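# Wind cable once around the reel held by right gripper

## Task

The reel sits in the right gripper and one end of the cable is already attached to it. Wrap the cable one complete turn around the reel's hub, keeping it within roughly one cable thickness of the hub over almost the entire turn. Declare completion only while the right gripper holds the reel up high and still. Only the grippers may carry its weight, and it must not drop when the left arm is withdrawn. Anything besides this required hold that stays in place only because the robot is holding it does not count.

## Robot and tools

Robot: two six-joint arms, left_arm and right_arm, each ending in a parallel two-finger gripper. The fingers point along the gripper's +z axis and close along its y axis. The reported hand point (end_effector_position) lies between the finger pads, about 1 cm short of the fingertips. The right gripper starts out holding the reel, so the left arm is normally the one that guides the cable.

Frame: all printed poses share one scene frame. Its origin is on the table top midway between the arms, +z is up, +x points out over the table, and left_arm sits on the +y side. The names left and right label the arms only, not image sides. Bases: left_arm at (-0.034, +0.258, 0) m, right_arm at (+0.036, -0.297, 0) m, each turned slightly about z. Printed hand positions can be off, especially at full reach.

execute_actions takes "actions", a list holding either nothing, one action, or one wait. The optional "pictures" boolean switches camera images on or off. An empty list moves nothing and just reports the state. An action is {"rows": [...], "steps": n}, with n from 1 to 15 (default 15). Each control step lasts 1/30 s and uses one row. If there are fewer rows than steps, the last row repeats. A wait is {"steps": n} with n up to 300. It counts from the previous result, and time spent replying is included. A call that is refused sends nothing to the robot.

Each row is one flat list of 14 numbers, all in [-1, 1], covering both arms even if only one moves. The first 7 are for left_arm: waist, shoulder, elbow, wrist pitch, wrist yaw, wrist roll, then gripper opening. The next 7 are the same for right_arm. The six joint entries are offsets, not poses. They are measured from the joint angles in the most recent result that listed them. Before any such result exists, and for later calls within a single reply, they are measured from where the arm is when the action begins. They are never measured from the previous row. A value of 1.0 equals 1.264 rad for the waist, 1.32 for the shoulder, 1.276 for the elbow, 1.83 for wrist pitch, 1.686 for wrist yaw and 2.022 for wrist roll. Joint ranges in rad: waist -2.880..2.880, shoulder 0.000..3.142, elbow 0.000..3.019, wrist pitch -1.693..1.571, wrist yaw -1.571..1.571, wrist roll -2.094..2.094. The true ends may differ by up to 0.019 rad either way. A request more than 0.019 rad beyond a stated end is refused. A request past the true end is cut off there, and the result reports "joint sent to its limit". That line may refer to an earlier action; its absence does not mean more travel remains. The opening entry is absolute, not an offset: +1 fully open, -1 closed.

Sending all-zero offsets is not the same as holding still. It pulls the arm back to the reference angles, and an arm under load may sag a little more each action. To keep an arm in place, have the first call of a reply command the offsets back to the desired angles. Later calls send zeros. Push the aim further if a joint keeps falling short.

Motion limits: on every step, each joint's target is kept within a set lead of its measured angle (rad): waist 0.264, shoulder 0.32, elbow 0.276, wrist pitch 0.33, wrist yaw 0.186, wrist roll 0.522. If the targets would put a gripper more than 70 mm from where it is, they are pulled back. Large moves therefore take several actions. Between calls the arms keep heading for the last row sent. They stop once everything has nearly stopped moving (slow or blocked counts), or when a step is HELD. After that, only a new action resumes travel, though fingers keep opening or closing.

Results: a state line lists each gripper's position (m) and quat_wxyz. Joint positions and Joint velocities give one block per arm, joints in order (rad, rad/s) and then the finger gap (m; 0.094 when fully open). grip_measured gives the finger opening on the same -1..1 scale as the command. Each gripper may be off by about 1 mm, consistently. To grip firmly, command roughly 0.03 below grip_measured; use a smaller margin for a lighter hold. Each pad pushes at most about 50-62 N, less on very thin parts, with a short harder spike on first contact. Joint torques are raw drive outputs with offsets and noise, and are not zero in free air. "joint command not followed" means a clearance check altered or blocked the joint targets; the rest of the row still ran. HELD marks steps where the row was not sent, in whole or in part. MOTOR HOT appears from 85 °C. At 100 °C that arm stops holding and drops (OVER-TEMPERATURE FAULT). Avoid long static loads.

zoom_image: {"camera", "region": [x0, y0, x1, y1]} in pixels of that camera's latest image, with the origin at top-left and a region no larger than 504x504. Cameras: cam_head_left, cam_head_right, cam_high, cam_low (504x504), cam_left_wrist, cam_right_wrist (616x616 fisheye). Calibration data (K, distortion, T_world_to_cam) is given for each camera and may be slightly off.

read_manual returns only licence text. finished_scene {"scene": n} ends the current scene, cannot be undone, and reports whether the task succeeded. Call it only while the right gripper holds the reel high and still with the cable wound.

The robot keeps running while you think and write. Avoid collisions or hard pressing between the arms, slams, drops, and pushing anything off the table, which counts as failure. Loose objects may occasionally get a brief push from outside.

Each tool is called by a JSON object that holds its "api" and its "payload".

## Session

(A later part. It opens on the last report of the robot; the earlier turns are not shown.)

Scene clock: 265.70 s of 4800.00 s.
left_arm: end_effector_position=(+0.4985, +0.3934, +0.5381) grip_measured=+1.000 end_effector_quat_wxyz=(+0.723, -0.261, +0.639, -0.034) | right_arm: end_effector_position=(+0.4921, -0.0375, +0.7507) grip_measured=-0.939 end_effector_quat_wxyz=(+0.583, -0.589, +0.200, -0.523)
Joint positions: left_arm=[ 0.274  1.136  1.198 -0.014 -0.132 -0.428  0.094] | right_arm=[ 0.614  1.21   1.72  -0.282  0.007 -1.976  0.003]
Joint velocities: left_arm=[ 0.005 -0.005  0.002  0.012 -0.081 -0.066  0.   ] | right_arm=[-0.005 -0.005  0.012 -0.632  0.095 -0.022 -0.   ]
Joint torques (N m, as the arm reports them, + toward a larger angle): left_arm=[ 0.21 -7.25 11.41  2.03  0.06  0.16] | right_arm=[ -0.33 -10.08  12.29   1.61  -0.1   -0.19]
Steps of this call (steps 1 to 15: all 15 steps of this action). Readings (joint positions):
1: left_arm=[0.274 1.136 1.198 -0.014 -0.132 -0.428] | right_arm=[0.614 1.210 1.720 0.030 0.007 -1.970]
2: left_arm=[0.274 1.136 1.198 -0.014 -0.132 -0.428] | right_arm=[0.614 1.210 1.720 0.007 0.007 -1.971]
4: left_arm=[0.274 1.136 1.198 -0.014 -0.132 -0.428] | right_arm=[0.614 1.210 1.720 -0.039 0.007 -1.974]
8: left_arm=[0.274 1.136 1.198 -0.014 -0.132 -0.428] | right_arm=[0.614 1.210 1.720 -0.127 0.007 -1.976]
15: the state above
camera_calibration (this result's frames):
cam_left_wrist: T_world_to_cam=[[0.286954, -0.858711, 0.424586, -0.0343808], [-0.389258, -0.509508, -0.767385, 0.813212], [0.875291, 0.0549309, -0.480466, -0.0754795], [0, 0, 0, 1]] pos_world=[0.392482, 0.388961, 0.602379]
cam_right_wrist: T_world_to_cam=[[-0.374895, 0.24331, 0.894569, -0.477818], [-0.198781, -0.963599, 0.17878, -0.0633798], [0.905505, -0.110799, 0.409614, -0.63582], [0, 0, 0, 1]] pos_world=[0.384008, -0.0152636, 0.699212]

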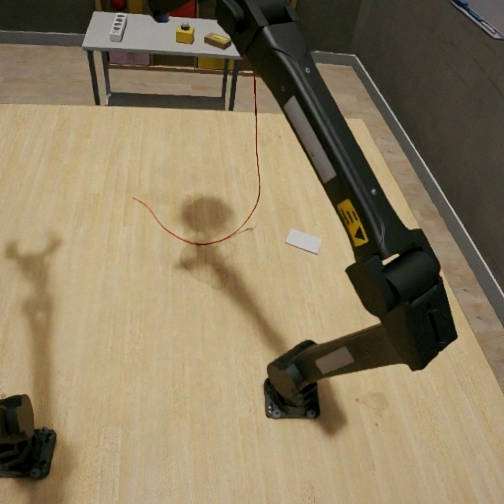

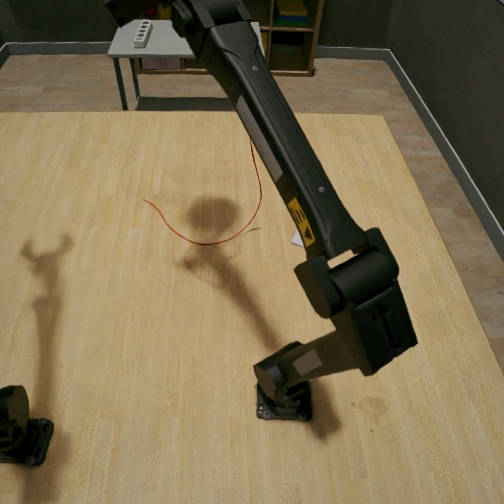

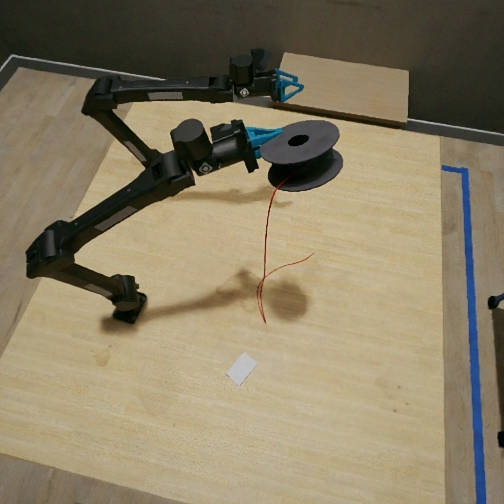

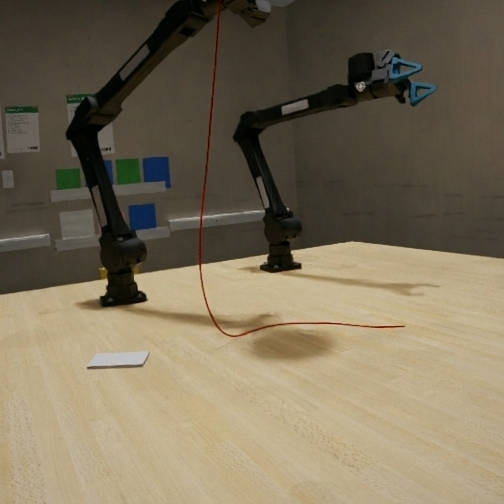

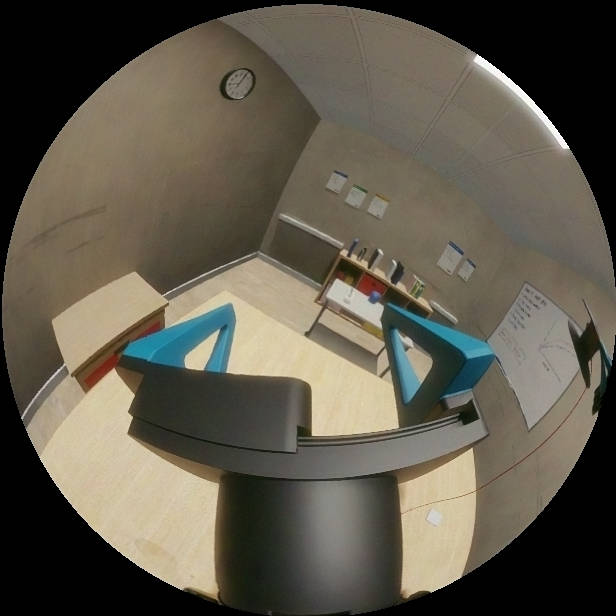

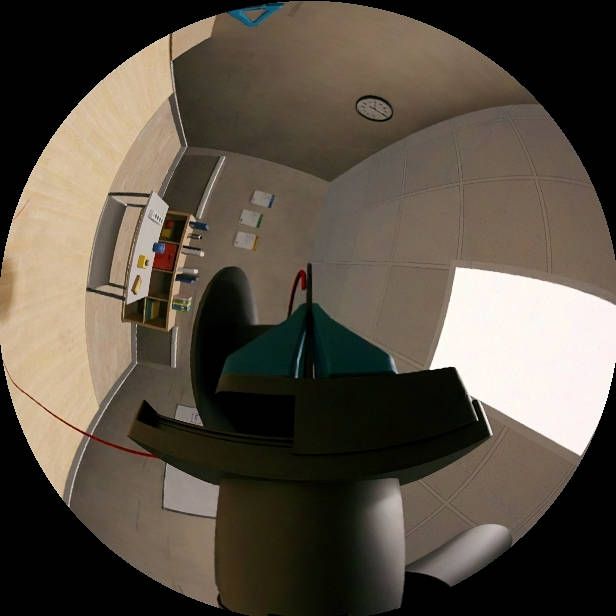

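{"api": "execute_actions", "payload": {"actions": [{"rows": [[0,0,0,0,0,0,1, 0,0,0.01,-0.0355,0,-0.015,-1],[0,0,0,0,0,0,1, 0,0,0.01,-0.046,0,-0.018,-1],[0,0,0,0,0,0,1, 0,0,0.01,-0.0565,0,-0.021,-1],[0,0,0,0,0,0,1, 0,0,0.01,-0.067,0,-0.024,-1],[0,0,0,0,0,0,1, 0,0,0.01,-0.0775,0,-0.027,-1],[0,0,0,0,0,0,1, 0,0,0.01,-0.088,0,-0.030,-1],[0,0,0,0,0,0,1, 0,0,0.01,-0.0985,0,-0.033,-1],[0,0,0,0,0,0,1, 0,0,0.01,-0.109,0,-0.035,-1],[0,0,0,0,0,0,1, 0,0,0.01,-0.1195,0,-0.035,-1],[0,0,0,0,0,0,1, 0,0,0.01,-0.13,0,-0.035,-1],[0,0,0,0,0,0,1, 0,0,0.01,-0.1405,0,-0.035,-1],[0,0,0,0,0,0,1, 0,0,0.01,-0.151,0,-0.035,-1],[0,0,0,0,0,0,1, 0,0,0.01,-0.1615,0,-0.035,-1],[0,0,0,0,0,0,1, 0,0,0.01,-0.172,0,-0.035,-1],[0,0,0,0,0,0,1, 0,0,0.01,-0.1825,0,-0.035,-1]], "steps": 15}], "pictures": false}}

{"api": "execute_actions", "payload": {"actions": [{"rows": [[0,0,0,0,0,0,1, 0,0,0.01,-0.04,0,-0.003,-1],[0,0,0,0,0,0,1, 0,0,0.01,-0.052,0,-0.003,-1],[0,0,0,0,0,0,1, 0,0,0.01,-0.064,0,-0.003,-1],[0,0,0,0,0,0,1, 0,0,0.01,-0.076,0,-0.003,-1],[0,0,0,0,0,0,1, 0,0,0.01,-0.088,0,-0.003,-1],[0,0,0,0,0,0,1, 0,0,0.01,-0.1,0,-0.003,-1],[0,0,0,0,0,0,1, 0,0,0.01,-0.112,0,-0.003,-1],[0,0,0,0,0,0,1, 0,0,0.01,-0.124,0,-0.003,-1],[0,0,0,0,0,0,1, 0,0,0.01,-0.136,0,-0.003,-1],[0,0,0,0,0,0,1, 0,0,0.01,-0.148,0,-0.003,-1],[0,0,0,0,0,0,1, 0,0,0.01,-0.16,0,-0.003,-1],[0,0,0,0,0,0,1, 0,0,0.01,-0.172,0,-0.003,-1],[0,0,0,0,0,0,1, 0,0,0.01,-0.184,0,-0.003,-1],[0,0,0,0,0,0,1, 0,0,0.01,-0.196,0,-0.003,-1],[0,0,0,0,0,0,1, 0,0,0.01,-0.208,0,-0.003,-1]], "steps": 15}], "pictures": true}}

{"api": "execute_actions", "payload": {"actions": [{"rows": [[0,0,0,0,0,0,1, 0,0,0.01,-0.04,0,0,-1],[0,0,0,0,0,0,1, 0,0,0.01,-0.052,0,0,-1],[0,0,0,0,0,0,1, 0,0,0.01,-0.064,0,0,-1],[0,0,0,0,0,0,1, 0,0,0.01,-0.076,0,0,-1],[0,0,0,0,0,0,1, 0,0,0.01,-0.088,0,0,-1],[0,0,0,0,0,0,1, 0,0,0.01,-0.1,0,0,-1],[0,0,0,0,0,0,1, 0,0,0.01,-0.112,0,0,-1],[0,0,0,0,0,0,1, 0,0,0.01,-0.124,0,0,-1],[0,0,0,0,0,0,1, 0,0,0.01,-0.136,0,0,-1],[0,0,0,0,0,0,1, 0,0,0.01,-0.148,0,0,-1],[0,0,0,0,0,0,1, 0,0,0.01,-0.16,0,0,-1],[0,0,0,0,0,0,1, 0,0,0.01,-0.172,0,0,-1],[0,0,0,0,0,0,1, 0,0,0.01,-0.184,0,0,-1],[0,0,0,0,0,0,1, 0,0,0.01,-0.196,0,0,-1],[0,0,0,0,0,0,1, 0,0,0.01,-0.208,0,0,-1]], "steps": 15}], "pictures": false}}

{"api": "execute_actions", "payload": {"actions": [{"rows": [[0,0,0,0,0,0,1, 0,0,0.01,-0.04,0,0,-1],[0,0,0,0,0,0,1, 0,0,0.01,-0.052,0,0,-1],[0,0,0,0,0,0,1, 0,0,0.01,-0.064,0,0,-1],[0,0,0,0,0,0,1, 0,0,0.01,-0.076,0,0,-1],[0,0,0,0,0,0,1, 0,0,0.01,-0.088,0,0,-1],[0,0,0,0,0,0,1, 0,0,0.01,-0.1,0,0,-1],[0,0,0,0,0,0,1, 0,0,0.01,-0.112,0,0,-1],[0,0,0,0,0,0,1, 0,0,0.01,-0.124,0,0,-1],[0,0,0,0,0,0,1, 0,0,0.01,-0.136,0,0,-1],[0,0,0,0,0,0,1, 0,0,0.01,-0.148,0,0,-1],[0,0,0,0,0,0,1, 0,0,0.01,-0.16,0,0,-1],[0,0,0,0,0,0,1, 0,0,0.01,-0.172,0,0,-1],[0,0,0,0,0,0,1, 0,0,0.01,-0.184,0,0,-1],[0,0,0,0,0,0,1, 0,0,0.01,-0.196,0,0,-1],[0,0,0,0,0,0,1, 0,0,0.01,-0.205,0,0,-1]], "steps": 15}], "pictures": true}}

Scene clock: 296.80 s of 4800.00 s.
left_arm: end_effector_position=(+0.4985, +0.3934, +0.5381) grip_measured=+1.000 end_effector_quat_wxyz=(+0.723, -0.261, +0.639, -0.034) | right_arm: end_effector_position=(+0.4975, -0.0344, +0.6783) grip_measured=-0.939 end_effector_quat_wxyz=(-0.498, +0.697, -0.218, +0.468)
Joint positions: left_arm=[ 0.274  1.136  1.198 -0.014 -0.132 -0.428  0.094] | right_arm=[ 0.614  1.211  1.719 -0.575  0.007 -2.022  0.003]
Joint velocities: left_arm=[ 0.005 -0.015 -0.032 -0.002 -0.051 -0.066  0.   ] | right_arm=[-0.015  0.005 -0.002 -0.549  0.007 -0.095 -0.002]
Joint torques (N m, as the arm reports them, + toward a larger angle): left_arm=[ 0.28 -7.33 11.44  2.05  0.06  0.17] | right_arm=[-0.49 -9.77 12.44  1.72 -0.15 -0.16]
Steps of this call (steps 1 to 30: the robot went on to your last target; steps 31 to 220: nothing new was sent; then 23.27 s passed at rest; steps 221 to 235: all 15 steps of this action). Readings (joint positions):
221: left_arm=[0.274 1.136 1.198 -0.014 -0.132 -0.428] | right_arm=[0.614 1.211 1.719 -0.328 0.007 -1.978]
222: left_arm=[0.274 1.136 1.198 -0.014 -0.132 -0.428] | right_arm=[0.614 1.211 1.719 -0.337 0.007 -1.981]
224: left_arm=[0.274 1.136 1.198 -0.014 -0.132 -0.428] | right_arm=[0.614 1.211 1.719 -0.365 0.007 -1.988]
228: left_arm=[0.274 1.136 1.198 -0.014 -0.132 -0.428] | right_arm=[0.614 1.211 1.719 -0.441 0.007 -2.007]
235: the state above

Scene clock: 297.30 s of 4800.00 s.
left_arm: end_effector_position=(+0.4985, +0.3934, +0.5381) grip_measured=+1.000 end_effector_quat_wxyz=(+0.723, -0.261, +0.639, -0.034) | right_arm: end_effector_position=(+0.4811, -0.0438, +0.5988) grip_measured=-0.939 end_effector_quat_wxyz=(-0.402, +0.796, -0.248, +0.379)
Joint positions: left_arm=[ 0.274  1.136  1.198 -0.014 -0.132 -0.428  0.094] | right_arm=[ 0.614  1.211  1.719 -0.908  0.007 -2.022  0.003]
Joint velocities: left_arm=[-0.005 -0.005  0.002 -0.012  0.066 -0.037  0.   ] | right_arm=[ 0.005 -0.005  0.002 -0.652  0.007  0.007 -0.   ]
Joint torques (N m, as the arm reports them, + toward a larger angle): left_arm=[ 0.12 -7.17 11.42  2.07  0.05  0.16] | right_arm=[-0.06 -9.88 12.1   1.43 -0.18 -0.06]
Steps of this call (steps 1 to 15: all 15 steps of this action). Readings (joint positions):
1: left_arm=[0.274 1.136 1.198 -0.014 -0.132 -0.428] | right_arm=[0.614 1.211 1.719 -0.596 0.007 -2.023]
2: left_arm=[0.274 1.136 1.198 -0.014 -0.132 -0.428] | right_arm=[0.614 1.211 1.719 -0.620 0.007 -2.022]
4: left_arm=[0.274 1.136 1.198 -0.014 -0.132 -0.428] | right_arm=[0.614 1.211 1.719 -0.666 0.007 -2.022]
8: left_arm=[0.274 1.136 1.198 -0.014 -0.132 -0.428] | right_arm=[0.614 1.211 1.719 -0.755 0.007 -2.022]
15: the state above
camera_calibration (this result's frames):
cam_left_wrist: T_world_to_cam=[[0.286954, -0.858711, 0.424586, -0.0343808], [-0.389258, -0.509508, -0.767385, 0.813212], [0.875291, 0.0549309, -0.480466, -0.0754795], [0, 0, 0, 1]] pos_world=[0.392482, 0.388961, 0.602379]
cam_right_wrist: T_world_to_cam=[[0.0884376, 0.556386, 0.826204, -0.51282], [0.00409451, -0.82965, 0.558268, -0.363504], [0.996073, -0.045989, -0.0756504, -0.314446], [0, 0, 0, 1]] pos_world=[0.360052, -0.0307166, 0.602839]

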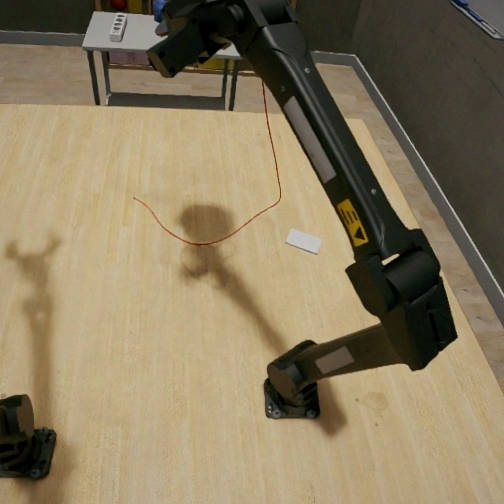

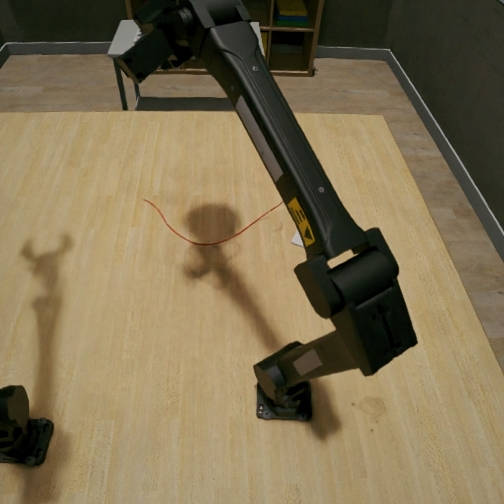

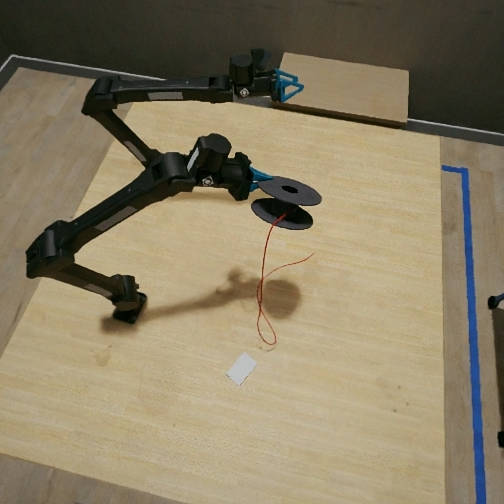

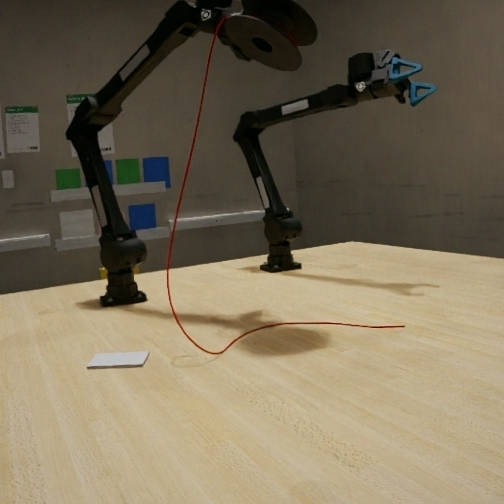

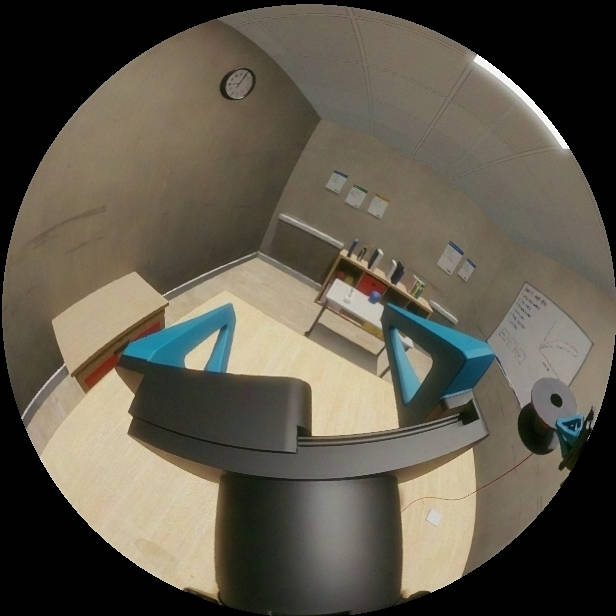

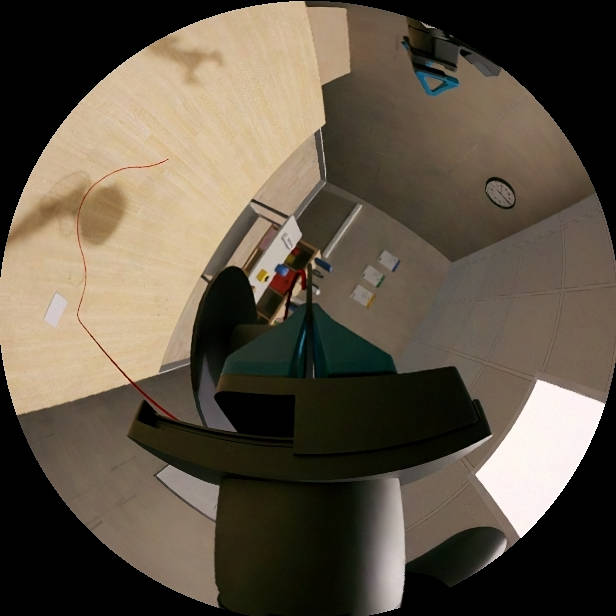

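Scene clock: 297.80 s of 4800.00 s.
left_arm: end_effector_position=(+0.4985, +0.3934, +0.5381) grip_measured=+1.000 end_effector_quat_wxyz=(+0.723, -0.261, +0.639, -0.034) | right_arm: end_effector_position=(+0.4432, -0.0655, +0.5302) grip_measured=-0.939 end_effector_quat_wxyz=(-0.296, +0.872, -0.273, +0.279)
Joint positions: left_arm=[ 0.274  1.136  1.198 -0.014 -0.132 -0.428  0.094] | right_arm=[ 0.614  1.211  1.719 -1.241  0.007 -2.018  0.003]
Joint velocities: left_arm=[-0.005 -0.015  0.002 -0.007  0.037 -0.051  0.   ] | right_arm=[ 0.005  0.005  0.012 -0.667  0.037  0.022 -0.   ]
Joint torques (N m, as the arm reports them, + toward a larger angle): left_arm=[ 0.23 -7.12 11.41  2.05  0.06  0.15] | right_arm=[ -0.84 -10.99  11.73   1.27  -0.2   -0.04]
Steps of this call (steps 1 to 15: all 15 steps of this action). Readings (joint positions):
1: left_arm=[0.274 1.136 1.198 -0.014 -0.132 -0.428] | right_arm=[0.614 1.211 1.719 -0.931 0.007 -2.021]
2: left_arm=[0.274 1.136 1.198 -0.014 -0.132 -0.428] | right_arm=[0.614 1.211 1.719 -0.954 0.007 -2.021]
4: left_arm=[0.274 1.136 1.198 -0.014 -0.132 -0.428] | right_arm=[0.614 1.211 1.719 -1.000 0.007 -2.019]
8: left_arm=[0.274 1.136 1.198 -0.014 -0.132 -0.428] | right_arm=[0.614 1.211 1.719 -1.088 0.007 -2.018]
15: the state above

Scene clock: 298.30 s of 4800.00 s.
left_arm: end_effector_position=(+0.4985, +0.3934, +0.5381) grip_measured=+1.000 end_effector_quat_wxyz=(+0.723, -0.261, +0.639, -0.034) | right_arm: end_effector_position=(+0.3884, -0.0967, +0.4800) grip_measured=-0.939 end_effector_quat_wxyz=(-0.183, +0.924, -0.289, +0.174)
Joint positions: left_arm=[ 0.274  1.136  1.198 -0.014 -0.132 -0.428  0.094] | right_arm=[ 0.614  1.211  1.719 -1.57   0.006 -2.016  0.003]
Joint velocities: left_arm=[-0.005 -0.005 -0.012 -0.002 -0.007  0.037  0.   ] | right_arm=[-0.024 -0.005  0.007 -0.603 -0.007 -0.051 -0.001]
Joint torques (N m, as the arm reports them, + toward a larger angle): left_arm=[ 0.2  -7.22 11.42  2.04  0.06  0.15] | right_arm=[-0.29 -9.41 11.31  0.72 -0.17  0.  ]
Steps of this call (steps 1 to 15: all 15 steps of this action). Readings (joint positions):
1: left_arm=[0.274 1.136 1.198 -0.014 -0.132 -0.428] | right_arm=[0.614 1.211 1.719 -1.263 0.007 -2.018]
2: left_arm=[0.274 1.136 1.198 -0.014 -0.132 -0.428] | right_arm=[0.614 1.211 1.719 -1.286 0.007 -2.017]
4: left_arm=[0.274 1.136 1.198 -0.014 -0.132 -0.428] | right_arm=[0.614 1.211 1.719 -1.330 0.007 -2.017]
8: left_arm=[0.274 1.136 1.198 -0.014 -0.132 -0.428] | right_arm=[0.614 1.211 1.719 -1.418 0.007 -2.016]
15: the state above
camera_calibration (this result's frames):
cam_left_wrist: T_world_to_cam=[[0.286954, -0.858711, 0.424586, -0.0343808], [-0.389258, -0.509508, -0.767385, 0.813212], [0.875291, 0.0549309, -0.480466, -0.0754795], [0, 0, 0, 1]] pos_world=[0.392482, 0.388961, 0.602379]
cam_right_wrist: T_world_to_cam=[[0.468647, 0.768056, 0.436418, -0.317118], [0.374593, -0.620195, 0.68923, -0.52723], [0.800031, -0.159526, -0.578361, 0.0728676], [0, 0, 0, 1]] pos_world=[0.287817, -0.0717962, 0.543922]

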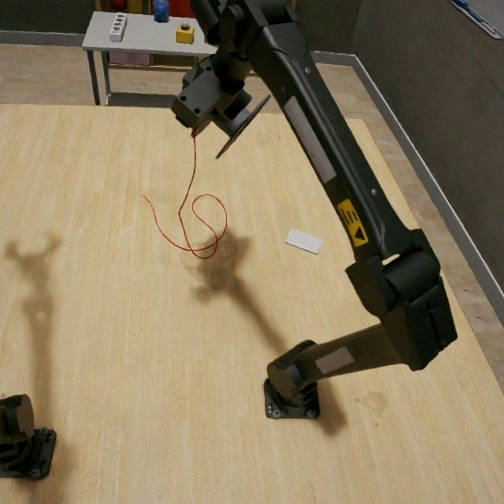

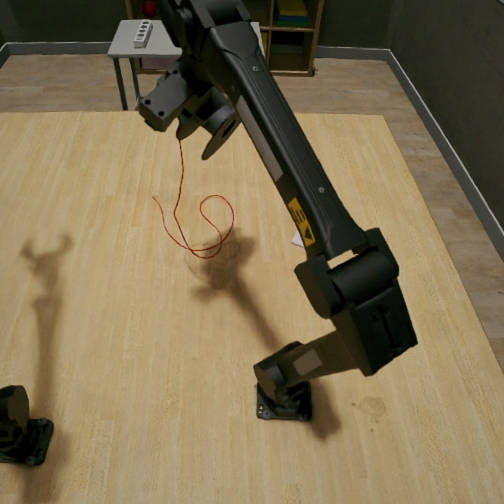

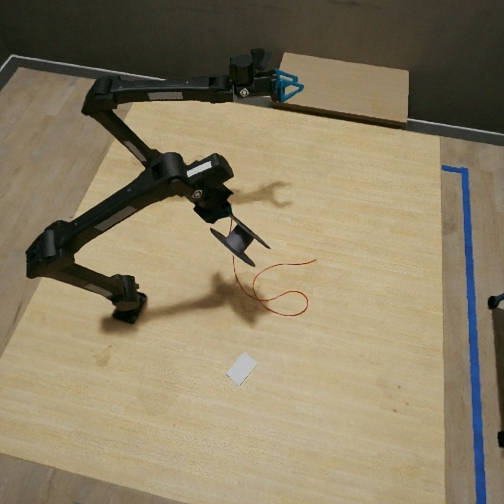

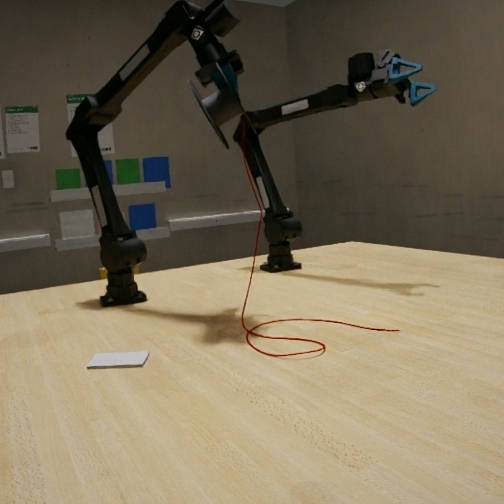

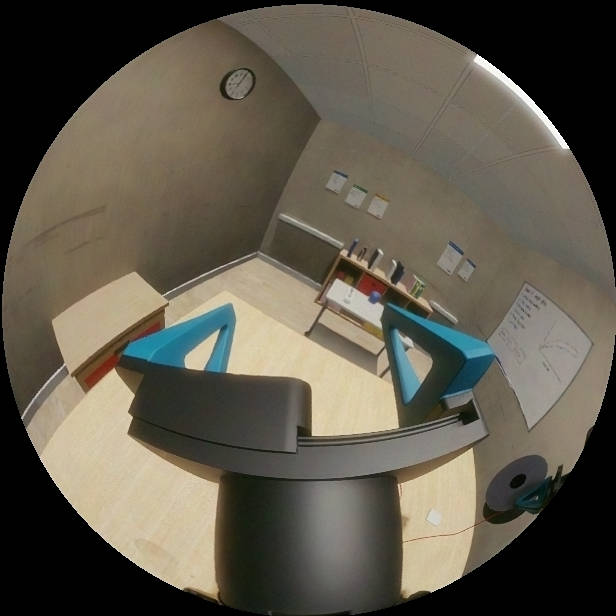

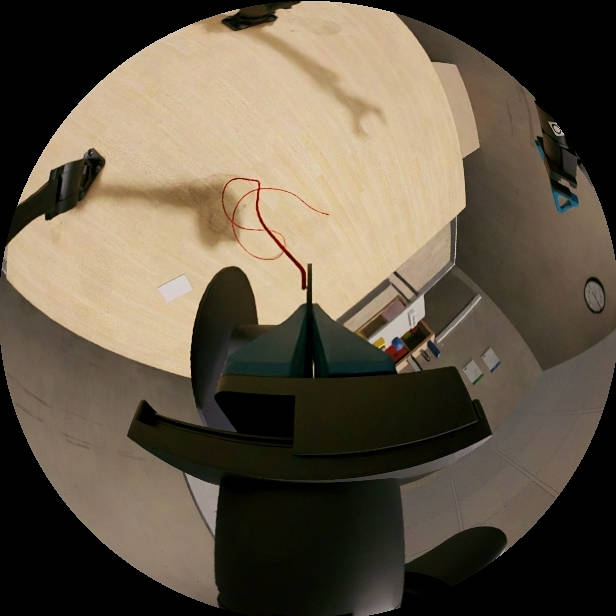

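{"api": "zoom_image", "payload": {"camera": "cam_low", "region": [150, 20, 330, 200]}}

{"api": "zoom_image", "payload": {"camera": "cam_head_left", "region": [130, 40, 310, 220]}}

{"api": "execute_actions", "payload": {"actions": []}}

Region (150, 20, 330, 200) of cam_low's 504x504 image, scaled by 2.800, with more detail than that image has.

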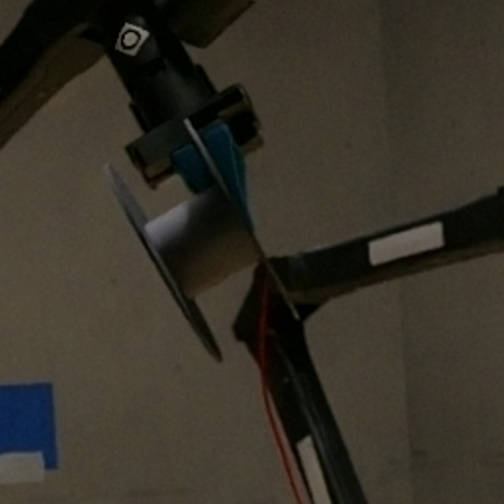

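Region (130, 40, 310, 220) of cam_head_left's 504x504 image, scaled by 2.800, with more detail than that image has.

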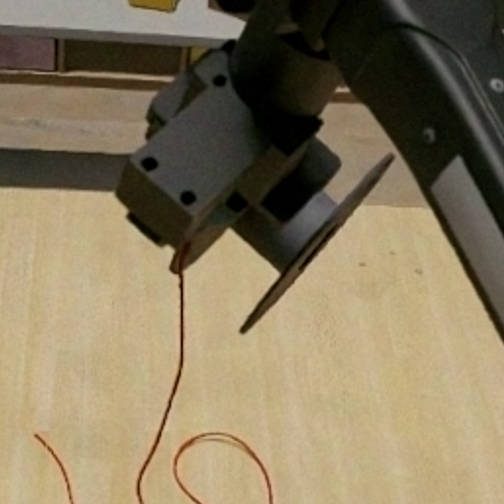

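Scene clock: 301.10 s of 4800.00 s.
left_arm: end_effector_position=(+0.4985, +0.3934, +0.5381) grip_measured=+1.000 end_effector_quat_wxyz=(+0.723, -0.261, +0.639, -0.034) | right_arm: end_effector_position=(+0.3814, -0.1007, +0.4757) grip_measured=-0.939 end_effector_quat_wxyz=(-0.169, +0.928, -0.290, +0.161)
Joint positions: left_arm=[ 0.274  1.136  1.198 -0.014 -0.132 -0.428  0.094] | right_arm=[ 0.614  1.211  1.719 -1.607  0.006 -2.016  0.003]
Joint velocities: left_arm=[-0.005 -0.015 -0.012 -0.007 -0.007 -0.007  0.   ] | right_arm=[-0.015 -0.005 -0.007 -0.002 -0.066  0.037 -0.   ]
Joint torques (N m, as the arm reports them, + toward a larger angle): left_arm=[ 0.12 -7.23 11.42  2.06  0.06  0.15] | right_arm=[-0.39 -8.65 11.39  0.26 -0.14 -0.05]
Steps of this call (steps 1 to 30: the robot went on to your last target; steps 31 to 84: nothing new was sent). Readings (joint positions):
1: left_arm=[0.274 1.136 1.198 -0.014 -0.132 -0.428] | right_arm=[0.614 1.211 1.719 -1.587 0.006 -2.016]
2: left_arm=[0.274 1.136 1.198 -0.014 -0.132 -0.428] | right_arm=[0.614 1.211 1.719 -1.597 0.006 -2.016]
4: left_arm=[0.274 1.136 1.198 -0.014 -0.132 -0.428] | right_arm=[0.614 1.211 1.719 -1.605 0.006 -2.016]
8: left_arm=[0.274 1.136 1.198 -0.014 -0.132 -0.428] | right_arm=[0.614 1.211 1.719 -1.607 0.006 -2.016]
84: the state above
All arms were judged still, so your last target was given up. Only a new action makes them travel on or press farther. Fingers that are still opening or closing keep moving.
camera_calibration (this result's frames):
cam_left_wrist: T_world_to_cam=[[0.286954, -0.858711, 0.424586, -0.0343808], [-0.389258, -0.509508, -0.767385, 0.813212], [0.875291, 0.0549309, -0.480466, -0.0754795], [0, 0, 0, 1]] pos_world=[0.392482, 0.388961, 0.602379]
cam_right_wrist: T_world_to_cam=[[0.48226, 0.775848, 0.406799, -0.299184], [0.397162, -0.607539, 0.687865, -0.530747], [0.780825, -0.170165, -0.601129, 0.0924752], [0, 0, 0, 1]] pos_world=[0.28287, -0.0745922, 0.54238]

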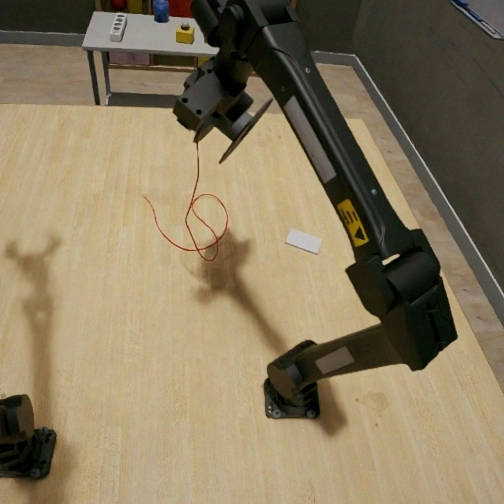

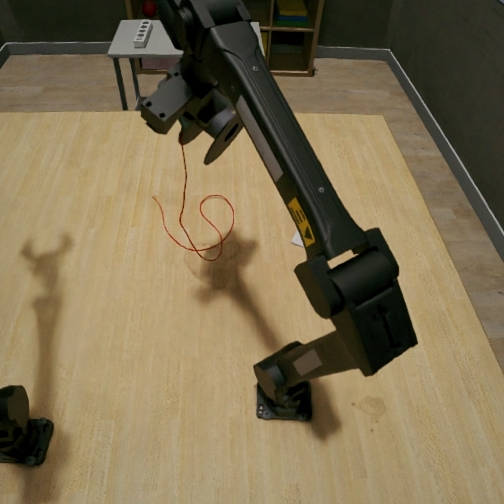

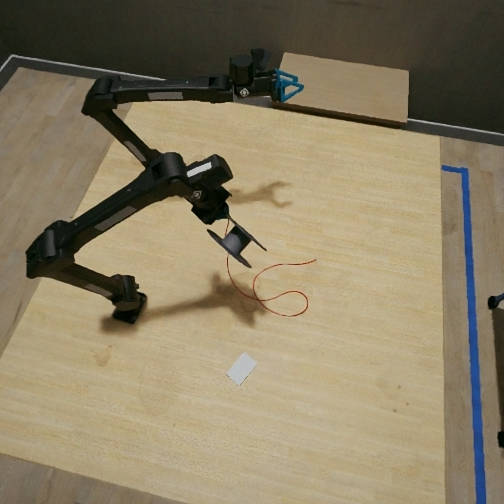

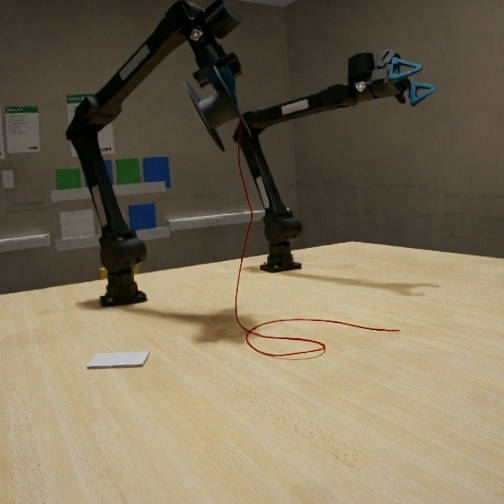

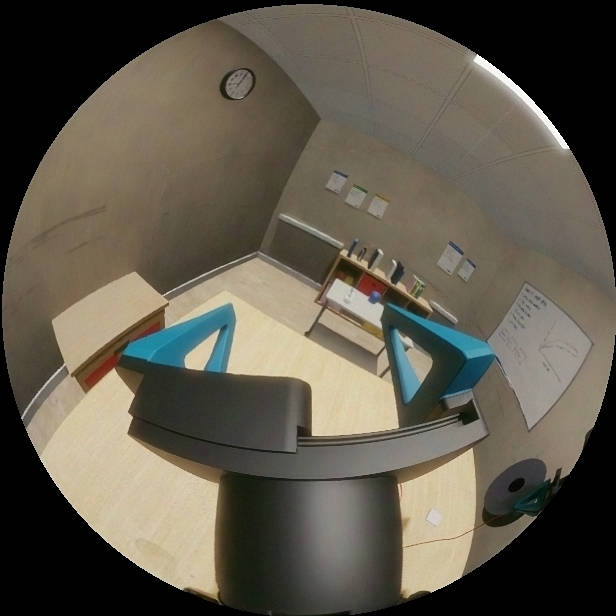

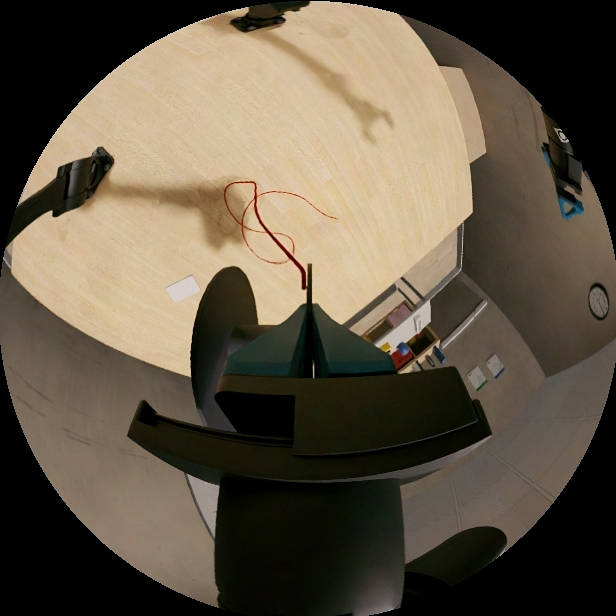

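{"api": "zoom_image", "payload": {"camera": "cam_low", "region": [180, 60, 270, 150]}}

{"api": "zoom_image", "payload": {"camera": "cam_high", "region": [190, 200, 290, 300]}}

{"api": "zoom_image", "payload": {"camera": "cam_right_wrist", "region": [180, 160, 380, 360]}}

Region (180, 60, 270, 150) of cam_low's 504x504 image, scaled by 5.600, with more detail than that image has.

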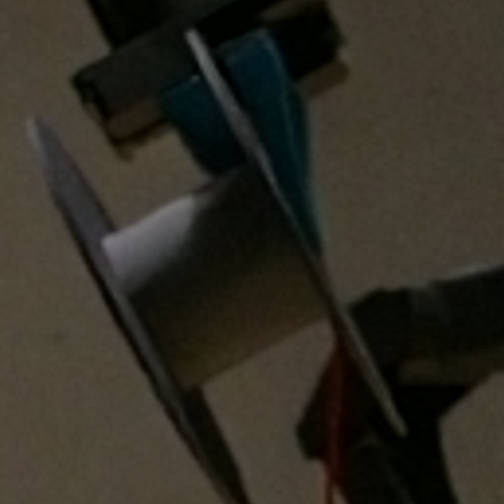

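Region (190, 200, 290, 300) of cam_high's 504x504 image, scaled by 5.040, with more detail than that image has.

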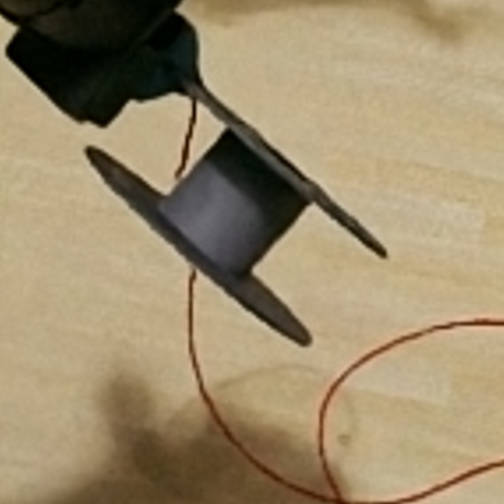

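Region (180, 160, 380, 360) of cam_right_wrist's 616x616 image, scaled by 2.520, with more detail than that image has.

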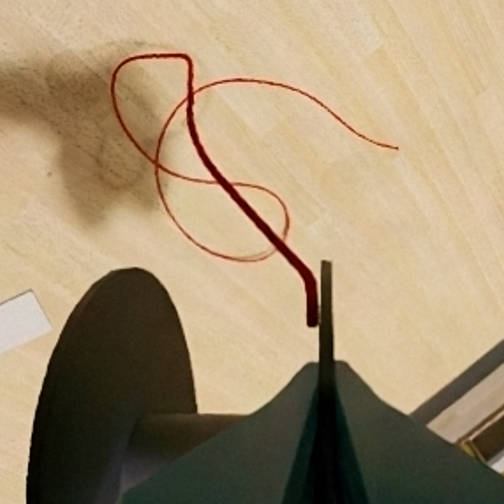

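{"api": "execute_actions", "payload": {"actions": [{"rows": [[0,0,0,0,0,0,1, 0,0,0.01,0,0,0.013,-1],[0,0,0,0,0,0,1, 0,0,0.01,0,0,0.026,-1],[0,0,0,0,0,0,1, 0,0,0.01,0,0,0.039,-1],[0,0,0,0,0,0,1, 0,0,0.01,0,0,0.052,-1],[0,0,0,0,0,0,1, 0,0,0.01,0,0,0.065,-1],[0,0,0,0,0,0,1, 0,0,0.01,0,0,0.078,-1],[0,0,0,0,0,0,1, 0,0,0.01,0,0,0.091,-1],[0,0,0,0,0,0,1, 0,0,0.01,0,0,0.104,-1],[0,0,0,0,0,0,1, 0,0,0.01,0,0,0.117,-1],[0,0,0,0,0,0,1, 0,0,0.01,0,0,0.130,-1],[0,0,0,0,0,0,1, 0,0,0.01,0,0,0.144,-1],[0,0,0,0,0,0,1, 0,0,0.01,0,0,0.158,-1],[0,0,0,0,0,0,1, 0,0,0.01,0,0,0.172,-1],[0,0,0,0,0,0,1, 0,0,0.01,0,0,0.186,-1],[0,0,0,0,0,0,1, 0,0,0.01,0,0,0.200,-1]], "steps": 15}], "pictures": false}}

{"api": "execute_actions", "payload": {"actions": [{"rows": [[0,0,0,0,0,0,1, 0,0,0.005,0,0,0.06,-1],[0,0,0,0,0,0,1, 0,0,0.005,0,0,0.0742,-1],[0,0,0,0,0,0,1, 0,0,0.005,0,0,0.0884,-1],[0,0,0,0,0,0,1, 0,0,0.005,0,0,0.1026,-1],[0,0,0,0,0,0,1, 0,0,0.005,0,0,0.1168,-1],[0,0,0,0,0,0,1, 0,0,0.005,0,0,0.131,-1],[0,0,0,0,0,0,1, 0,0,0.005,0,0,0.1452,-1],[0,0,0,0,0,0,1, 0,0,0.005,0,0,0.1594,-1],[0,0,0,0,0,0,1, 0,0,0.005,0,0,0.1736,-1],[0,0,0,0,0,0,1, 0,0,0.005,0,0,0.1878,-1],[0,0,0,0,0,0,1, 0,0,0.005,0,0,0.202,-1],[0,0,0,0,0,0,1, 0,0,0.005,0,0,0.2162,-1],[0,0,0,0,0,0,1, 0,0,0.005,0,0,0.2304,-1],[0,0,0,0,0,0,1, 0,0,0.005,0,0,0.2446,-1],[0,0,0,0,0,0,1, 0,0,0.005,0,0,0.2588,-1]], "steps": 15}], "pictures": false}}

{"api": "execute_actions", "payload": {"actions": [{"rows": [[0,0,0,0,0,0,1, 0,0,0.005,0,0,0.06,-1],[0,0,0,0,0,0,1, 0,0,0.005,0,0,0.0742,-1],[0,0,0,0,0,0,1, 0,0,0.005,0,0,0.0884,-1],[0,0,0,0,0,0,1, 0,0,0.005,0,0,0.1026,-1],[0,0,0,0,0,0,1, 0,0,0.005,0,0,0.1168,-1],[0,0,0,0,0,0,1, 0,0,0.005,0,0,0.131,-1],[0,0,0,0,0,0,1, 0,0,0.005,0,0,0.1452,-1],[0,0,0,0,0,0,1, 0,0,0.005,0,0,0.1594,-1],[0,0,0,0,0,0,1, 0,0,0.005,0,0,0.1736,-1],[0,0,0,0,0,0,1, 0,0,0.005,0,0,0.1878,-1],[0,0,0,0,0,0,1, 0,0,0.005,0,0,0.202,-1],[0,0,0,0,0,0,1, 0,0,0.005,0,0,0.2162,-1],[0,0,0,0,0,0,1, 0,0,0.005,0,0,0.2304,-1],[0,0,0,0,0,0,1, 0,0,0.005,0,0,0.2446,-1],[0,0,0,0,0,0,1, 0,0,0.005,0,0,0.2588,-1]], "steps": 15}], "pictures": false}}

{"api": "execute_actions", "payload": {"actions": [{"rows": [[0,0,0,0,0,0,1, 0,0,0.005,0.01,0,0.06,-1],[0,0,0,0,0,0,1, 0,0,0.005,0.022,0,0.0742,-1],[0,0,0,0,0,0,1, 0,0,0.005,0.034,0,0.0884,-1],[0,0,0,0,0,0,1, 0,0,0.005,0.046,0,0.1026,-1],[0,0,0,0,0,0,1, 0,0,0.005,0.058,0,0.1168,-1],[0,0,0,0,0,0,1, 0,0,0.005,0.07,0,0.131,-1],[0,0,0,0,0,0,1, 0,0,0.005,0.082,0,0.1452,-1],[0,0,0,0,0,0,1, 0,0,0.005,0.094,0,0.1594,-1],[0,0,0,0,0,0,1, 0,0,0.005,0.106,0,0.1736,-1],[0,0,0,0,0,0,1, 0,0,0.005,0.118,0,0.1878,-1],[0,0,0,0,0,0,1, 0,0,0.005,0.13,0,0.202,-1],[0,0,0,0,0,0,1, 0,0,0.005,0.142,0,0.2162,-1],[0,0,0,0,0,0,1, 0,0,0.005,0.154,0,0.2304,-1],[0,0,0,0,0,0,1, 0,0,0.005,0.166,0,0.2446,-1],[0,0,0,0,0,0,1, 0,0,0.005,0.178,0,0.2588,-1]], "steps": 15}], "pictures": false}}

Scene clock: 421.60 s of 4800.00 s.
left_arm: end_effector_position=(+0.4985, +0.3934, +0.5381) grip_measured=+1.000 end_effector_quat_wxyz=(+0.723, -0.261, +0.639, -0.034) | right_arm: end_effector_position=(+0.3813, -0.1006, +0.4757) grip_measured=-0.939 end_effector_quat_wxyz=(-0.191, +0.876, -0.422, +0.135)
Joint positions: left_arm=[ 0.274  1.136  1.198 -0.014 -0.132 -0.428  0.094] | right_arm=[ 0.614  1.211  1.719 -1.607  0.005 -1.726  0.003]
Joint velocities: left_arm=[ 0.005 -0.015  0.012 -0.002  0.007  0.022  0.   ] | right_arm=[-0.015 -0.005 -0.002 -0.002  0.007  0.755  0.   ]
Joint torques (N m, as the arm reports them, + toward a larger angle): left_arm=[ 0.27 -7.13 11.43  2.07  0.05  0.15] | right_arm=[ 0.09 -9.5  11.55  0.71 -0.15  0.  ]
Steps of this call (steps 1 to 180: nothing new was sent; then 114.00 s passed at rest; steps 181 to 195: all 15 steps of this action). Readings (joint positions):
181: left_arm=[0.274 1.136 1.198 -0.014 -0.132 -0.428] | right_arm=[0.614 1.211 1.719 -1.607 0.006 -2.013]
182: left_arm=[0.274 1.136 1.198 -0.014 -0.132 -0.428] | right_arm=[0.614 1.211 1.719 -1.607 0.005 -2.005]
184: left_arm=[0.274 1.136 1.198 -0.014 -0.132 -0.428] | right_arm=[0.614 1.211 1.719 -1.607 0.005 -1.978]
188: left_arm=[0.274 1.136 1.198 -0.014 -0.132 -0.428] | right_arm=[0.614 1.211 1.719 -1.607 0.005 -1.900]
195: the state above

Scene clock: 422.10 s of 4800.00 s.
left_arm: end_effector_position=(+0.4985, +0.3934, +0.5381) grip_measured=+1.000 end_effector_quat_wxyz=(+0.723, -0.261, +0.639, -0.034) | right_arm: end_effector_position=(+0.3813, -0.1005, +0.4757) grip_measured=-0.939 end_effector_quat_wxyz=(-0.214, +0.775, -0.588, +0.094)
Joint positions: left_arm=[ 0.274  1.136  1.198 -0.014 -0.132 -0.428  0.094] | right_arm=[ 0.614  1.211  1.719 -1.607  0.005 -1.325  0.003]
Joint velocities: left_arm=[-0.015  0.005 -0.007  0.007 -0.037 -0.051  0.   ] | right_arm=[-0.005  0.005  0.002  0.002  0.066  0.842 -0.001]
Joint torques (N m, as the arm reports them, + toward a larger angle): left_arm=[ 0.23 -7.17 11.43  2.07  0.06  0.15] | right_arm=[-0.19 -9.6  10.75  0.85 -0.17 -0.04]
Steps of this call (steps 1 to 15: all 15 steps of this action). Readings (joint positions):
1: left_arm=[0.274 1.136 1.198 -0.014 -0.132 -0.428] | right_arm=[0.614 1.211 1.719 -1.607 0.005 -1.702]
2: left_arm=[0.274 1.136 1.198 -0.014 -0.132 -0.428] | right_arm=[0.614 1.211 1.719 -1.607 0.005 -1.679]
4: left_arm=[0.274 1.136 1.198 -0.014 -0.132 -0.428] | right_arm=[0.614 1.211 1.719 -1.607 0.005 -1.628]
8: left_arm=[0.274 1.136 1.198 -0.014 -0.132 -0.428] | right_arm=[0.614 1.211 1.719 -1.607 0.005 -1.522]
15: the state above

Scene clock: 422.60 s of 4800.00 s.
left_arm: end_effector_position=(+0.4985, +0.3934, +0.5381) grip_measured=+1.000 end_effector_quat_wxyz=(+0.723, -0.261, +0.639, -0.034) | right_arm: end_effector_position=(+0.3812, -0.1005, +0.4757) grip_measured=-0.940 end_effector_quat_wxyz=(-0.228, +0.643, -0.730, +0.049)
Joint positions: left_arm=[ 0.274  1.136  1.198 -0.014 -0.132 -0.428  0.094] | right_arm=[ 0.614  1.211  1.719 -1.607  0.004 -0.925  0.003]
Joint velocities: left_arm=[ 0.005 -0.015 -0.007  0.002 -0.066  0.022  0.   ] | right_arm=[-0.005 -0.005  0.012  0.007  0.007  0.74   0.   ]
Joint torques (N m, as the arm reports them, + toward a larger angle): left_arm=[ 0.18 -7.11 11.41  2.07  0.06  0.16] | right_arm=[-0.64 -9.53 10.84  0.52 -0.24  0.08]
Steps of this call (steps 1 to 15: all 15 steps of this action). Readings (joint positions):
1: left_arm=[0.274 1.136 1.198 -0.014 -0.132 -0.428] | right_arm=[0.614 1.211 1.719 -1.607 0.005 -1.301]
2: left_arm=[0.274 1.136 1.198 -0.014 -0.132 -0.428] | right_arm=[0.614 1.211 1.719 -1.607 0.005 -1.277]
4: left_arm=[0.274 1.136 1.198 -0.014 -0.132 -0.428] | right_arm=[0.614 1.211 1.719 -1.607 0.005 -1.228]
8: left_arm=[0.274 1.136 1.198 -0.014 -0.132 -0.428] | right_arm=[0.614 1.211 1.719 -1.607 0.004 -1.121]
15: the state above

Scene clock: 423.10 s of 4800.00 s.
left_arm: end_effector_position=(+0.4985, +0.3934, +0.5381) grip_measured=+1.000 end_effector_quat_wxyz=(+0.723, -0.261, +0.639, -0.034) | right_arm: end_effector_position=(+0.4265, -0.0746, +0.5114) grip_measured=-0.940 end_effector_quat_wxyz=(+0.357, -0.466, +0.809, -0.003)
Joint positions: left_arm=[ 0.274  1.136  1.198 -0.014 -0.132 -0.428  0.094] | right_arm=[ 0.614  1.211  1.719 -1.349  0.004 -0.527  0.003]
Joint velocities: left_arm=[-0.005 -0.024 -0.032  0.012  0.022 -0.037  0.   ] | right_arm=[ 0.005 -0.005 -0.002  0.623 -0.037  0.769  0.001]
Joint torques (N m, as the arm reports them, + toward a larger angle): left_arm=[ 0.25 -7.3  11.42  2.05  0.06  0.16] | right_arm=[ -0.37 -10.46  11.33   2.01  -0.17  -0.09]
Steps of this call (steps 1 to 15: all 15 steps of this action). Readings (joint positions):
1: left_arm=[0.274 1.136 1.198 -0.014 -0.132 -0.428] | right_arm=[0.614 1.211 1.719 -1.607 0.004 -0.902]
2: left_arm=[0.274 1.136 1.198 -0.014 -0.132 -0.428] | right_arm=[0.614 1.211 1.719 -1.605 0.004 -0.878]
4: left_arm=[0.274 1.136 1.198 -0.014 -0.132 -0.428] | right_arm=[0.614 1.211 1.719 -1.582 0.004 -0.829]
8: left_arm=[0.274 1.136 1.198 -0.014 -0.132 -0.428] | right_arm=[0.614 1.211 1.719 -1.500 0.004 -0.723]
15: the state above


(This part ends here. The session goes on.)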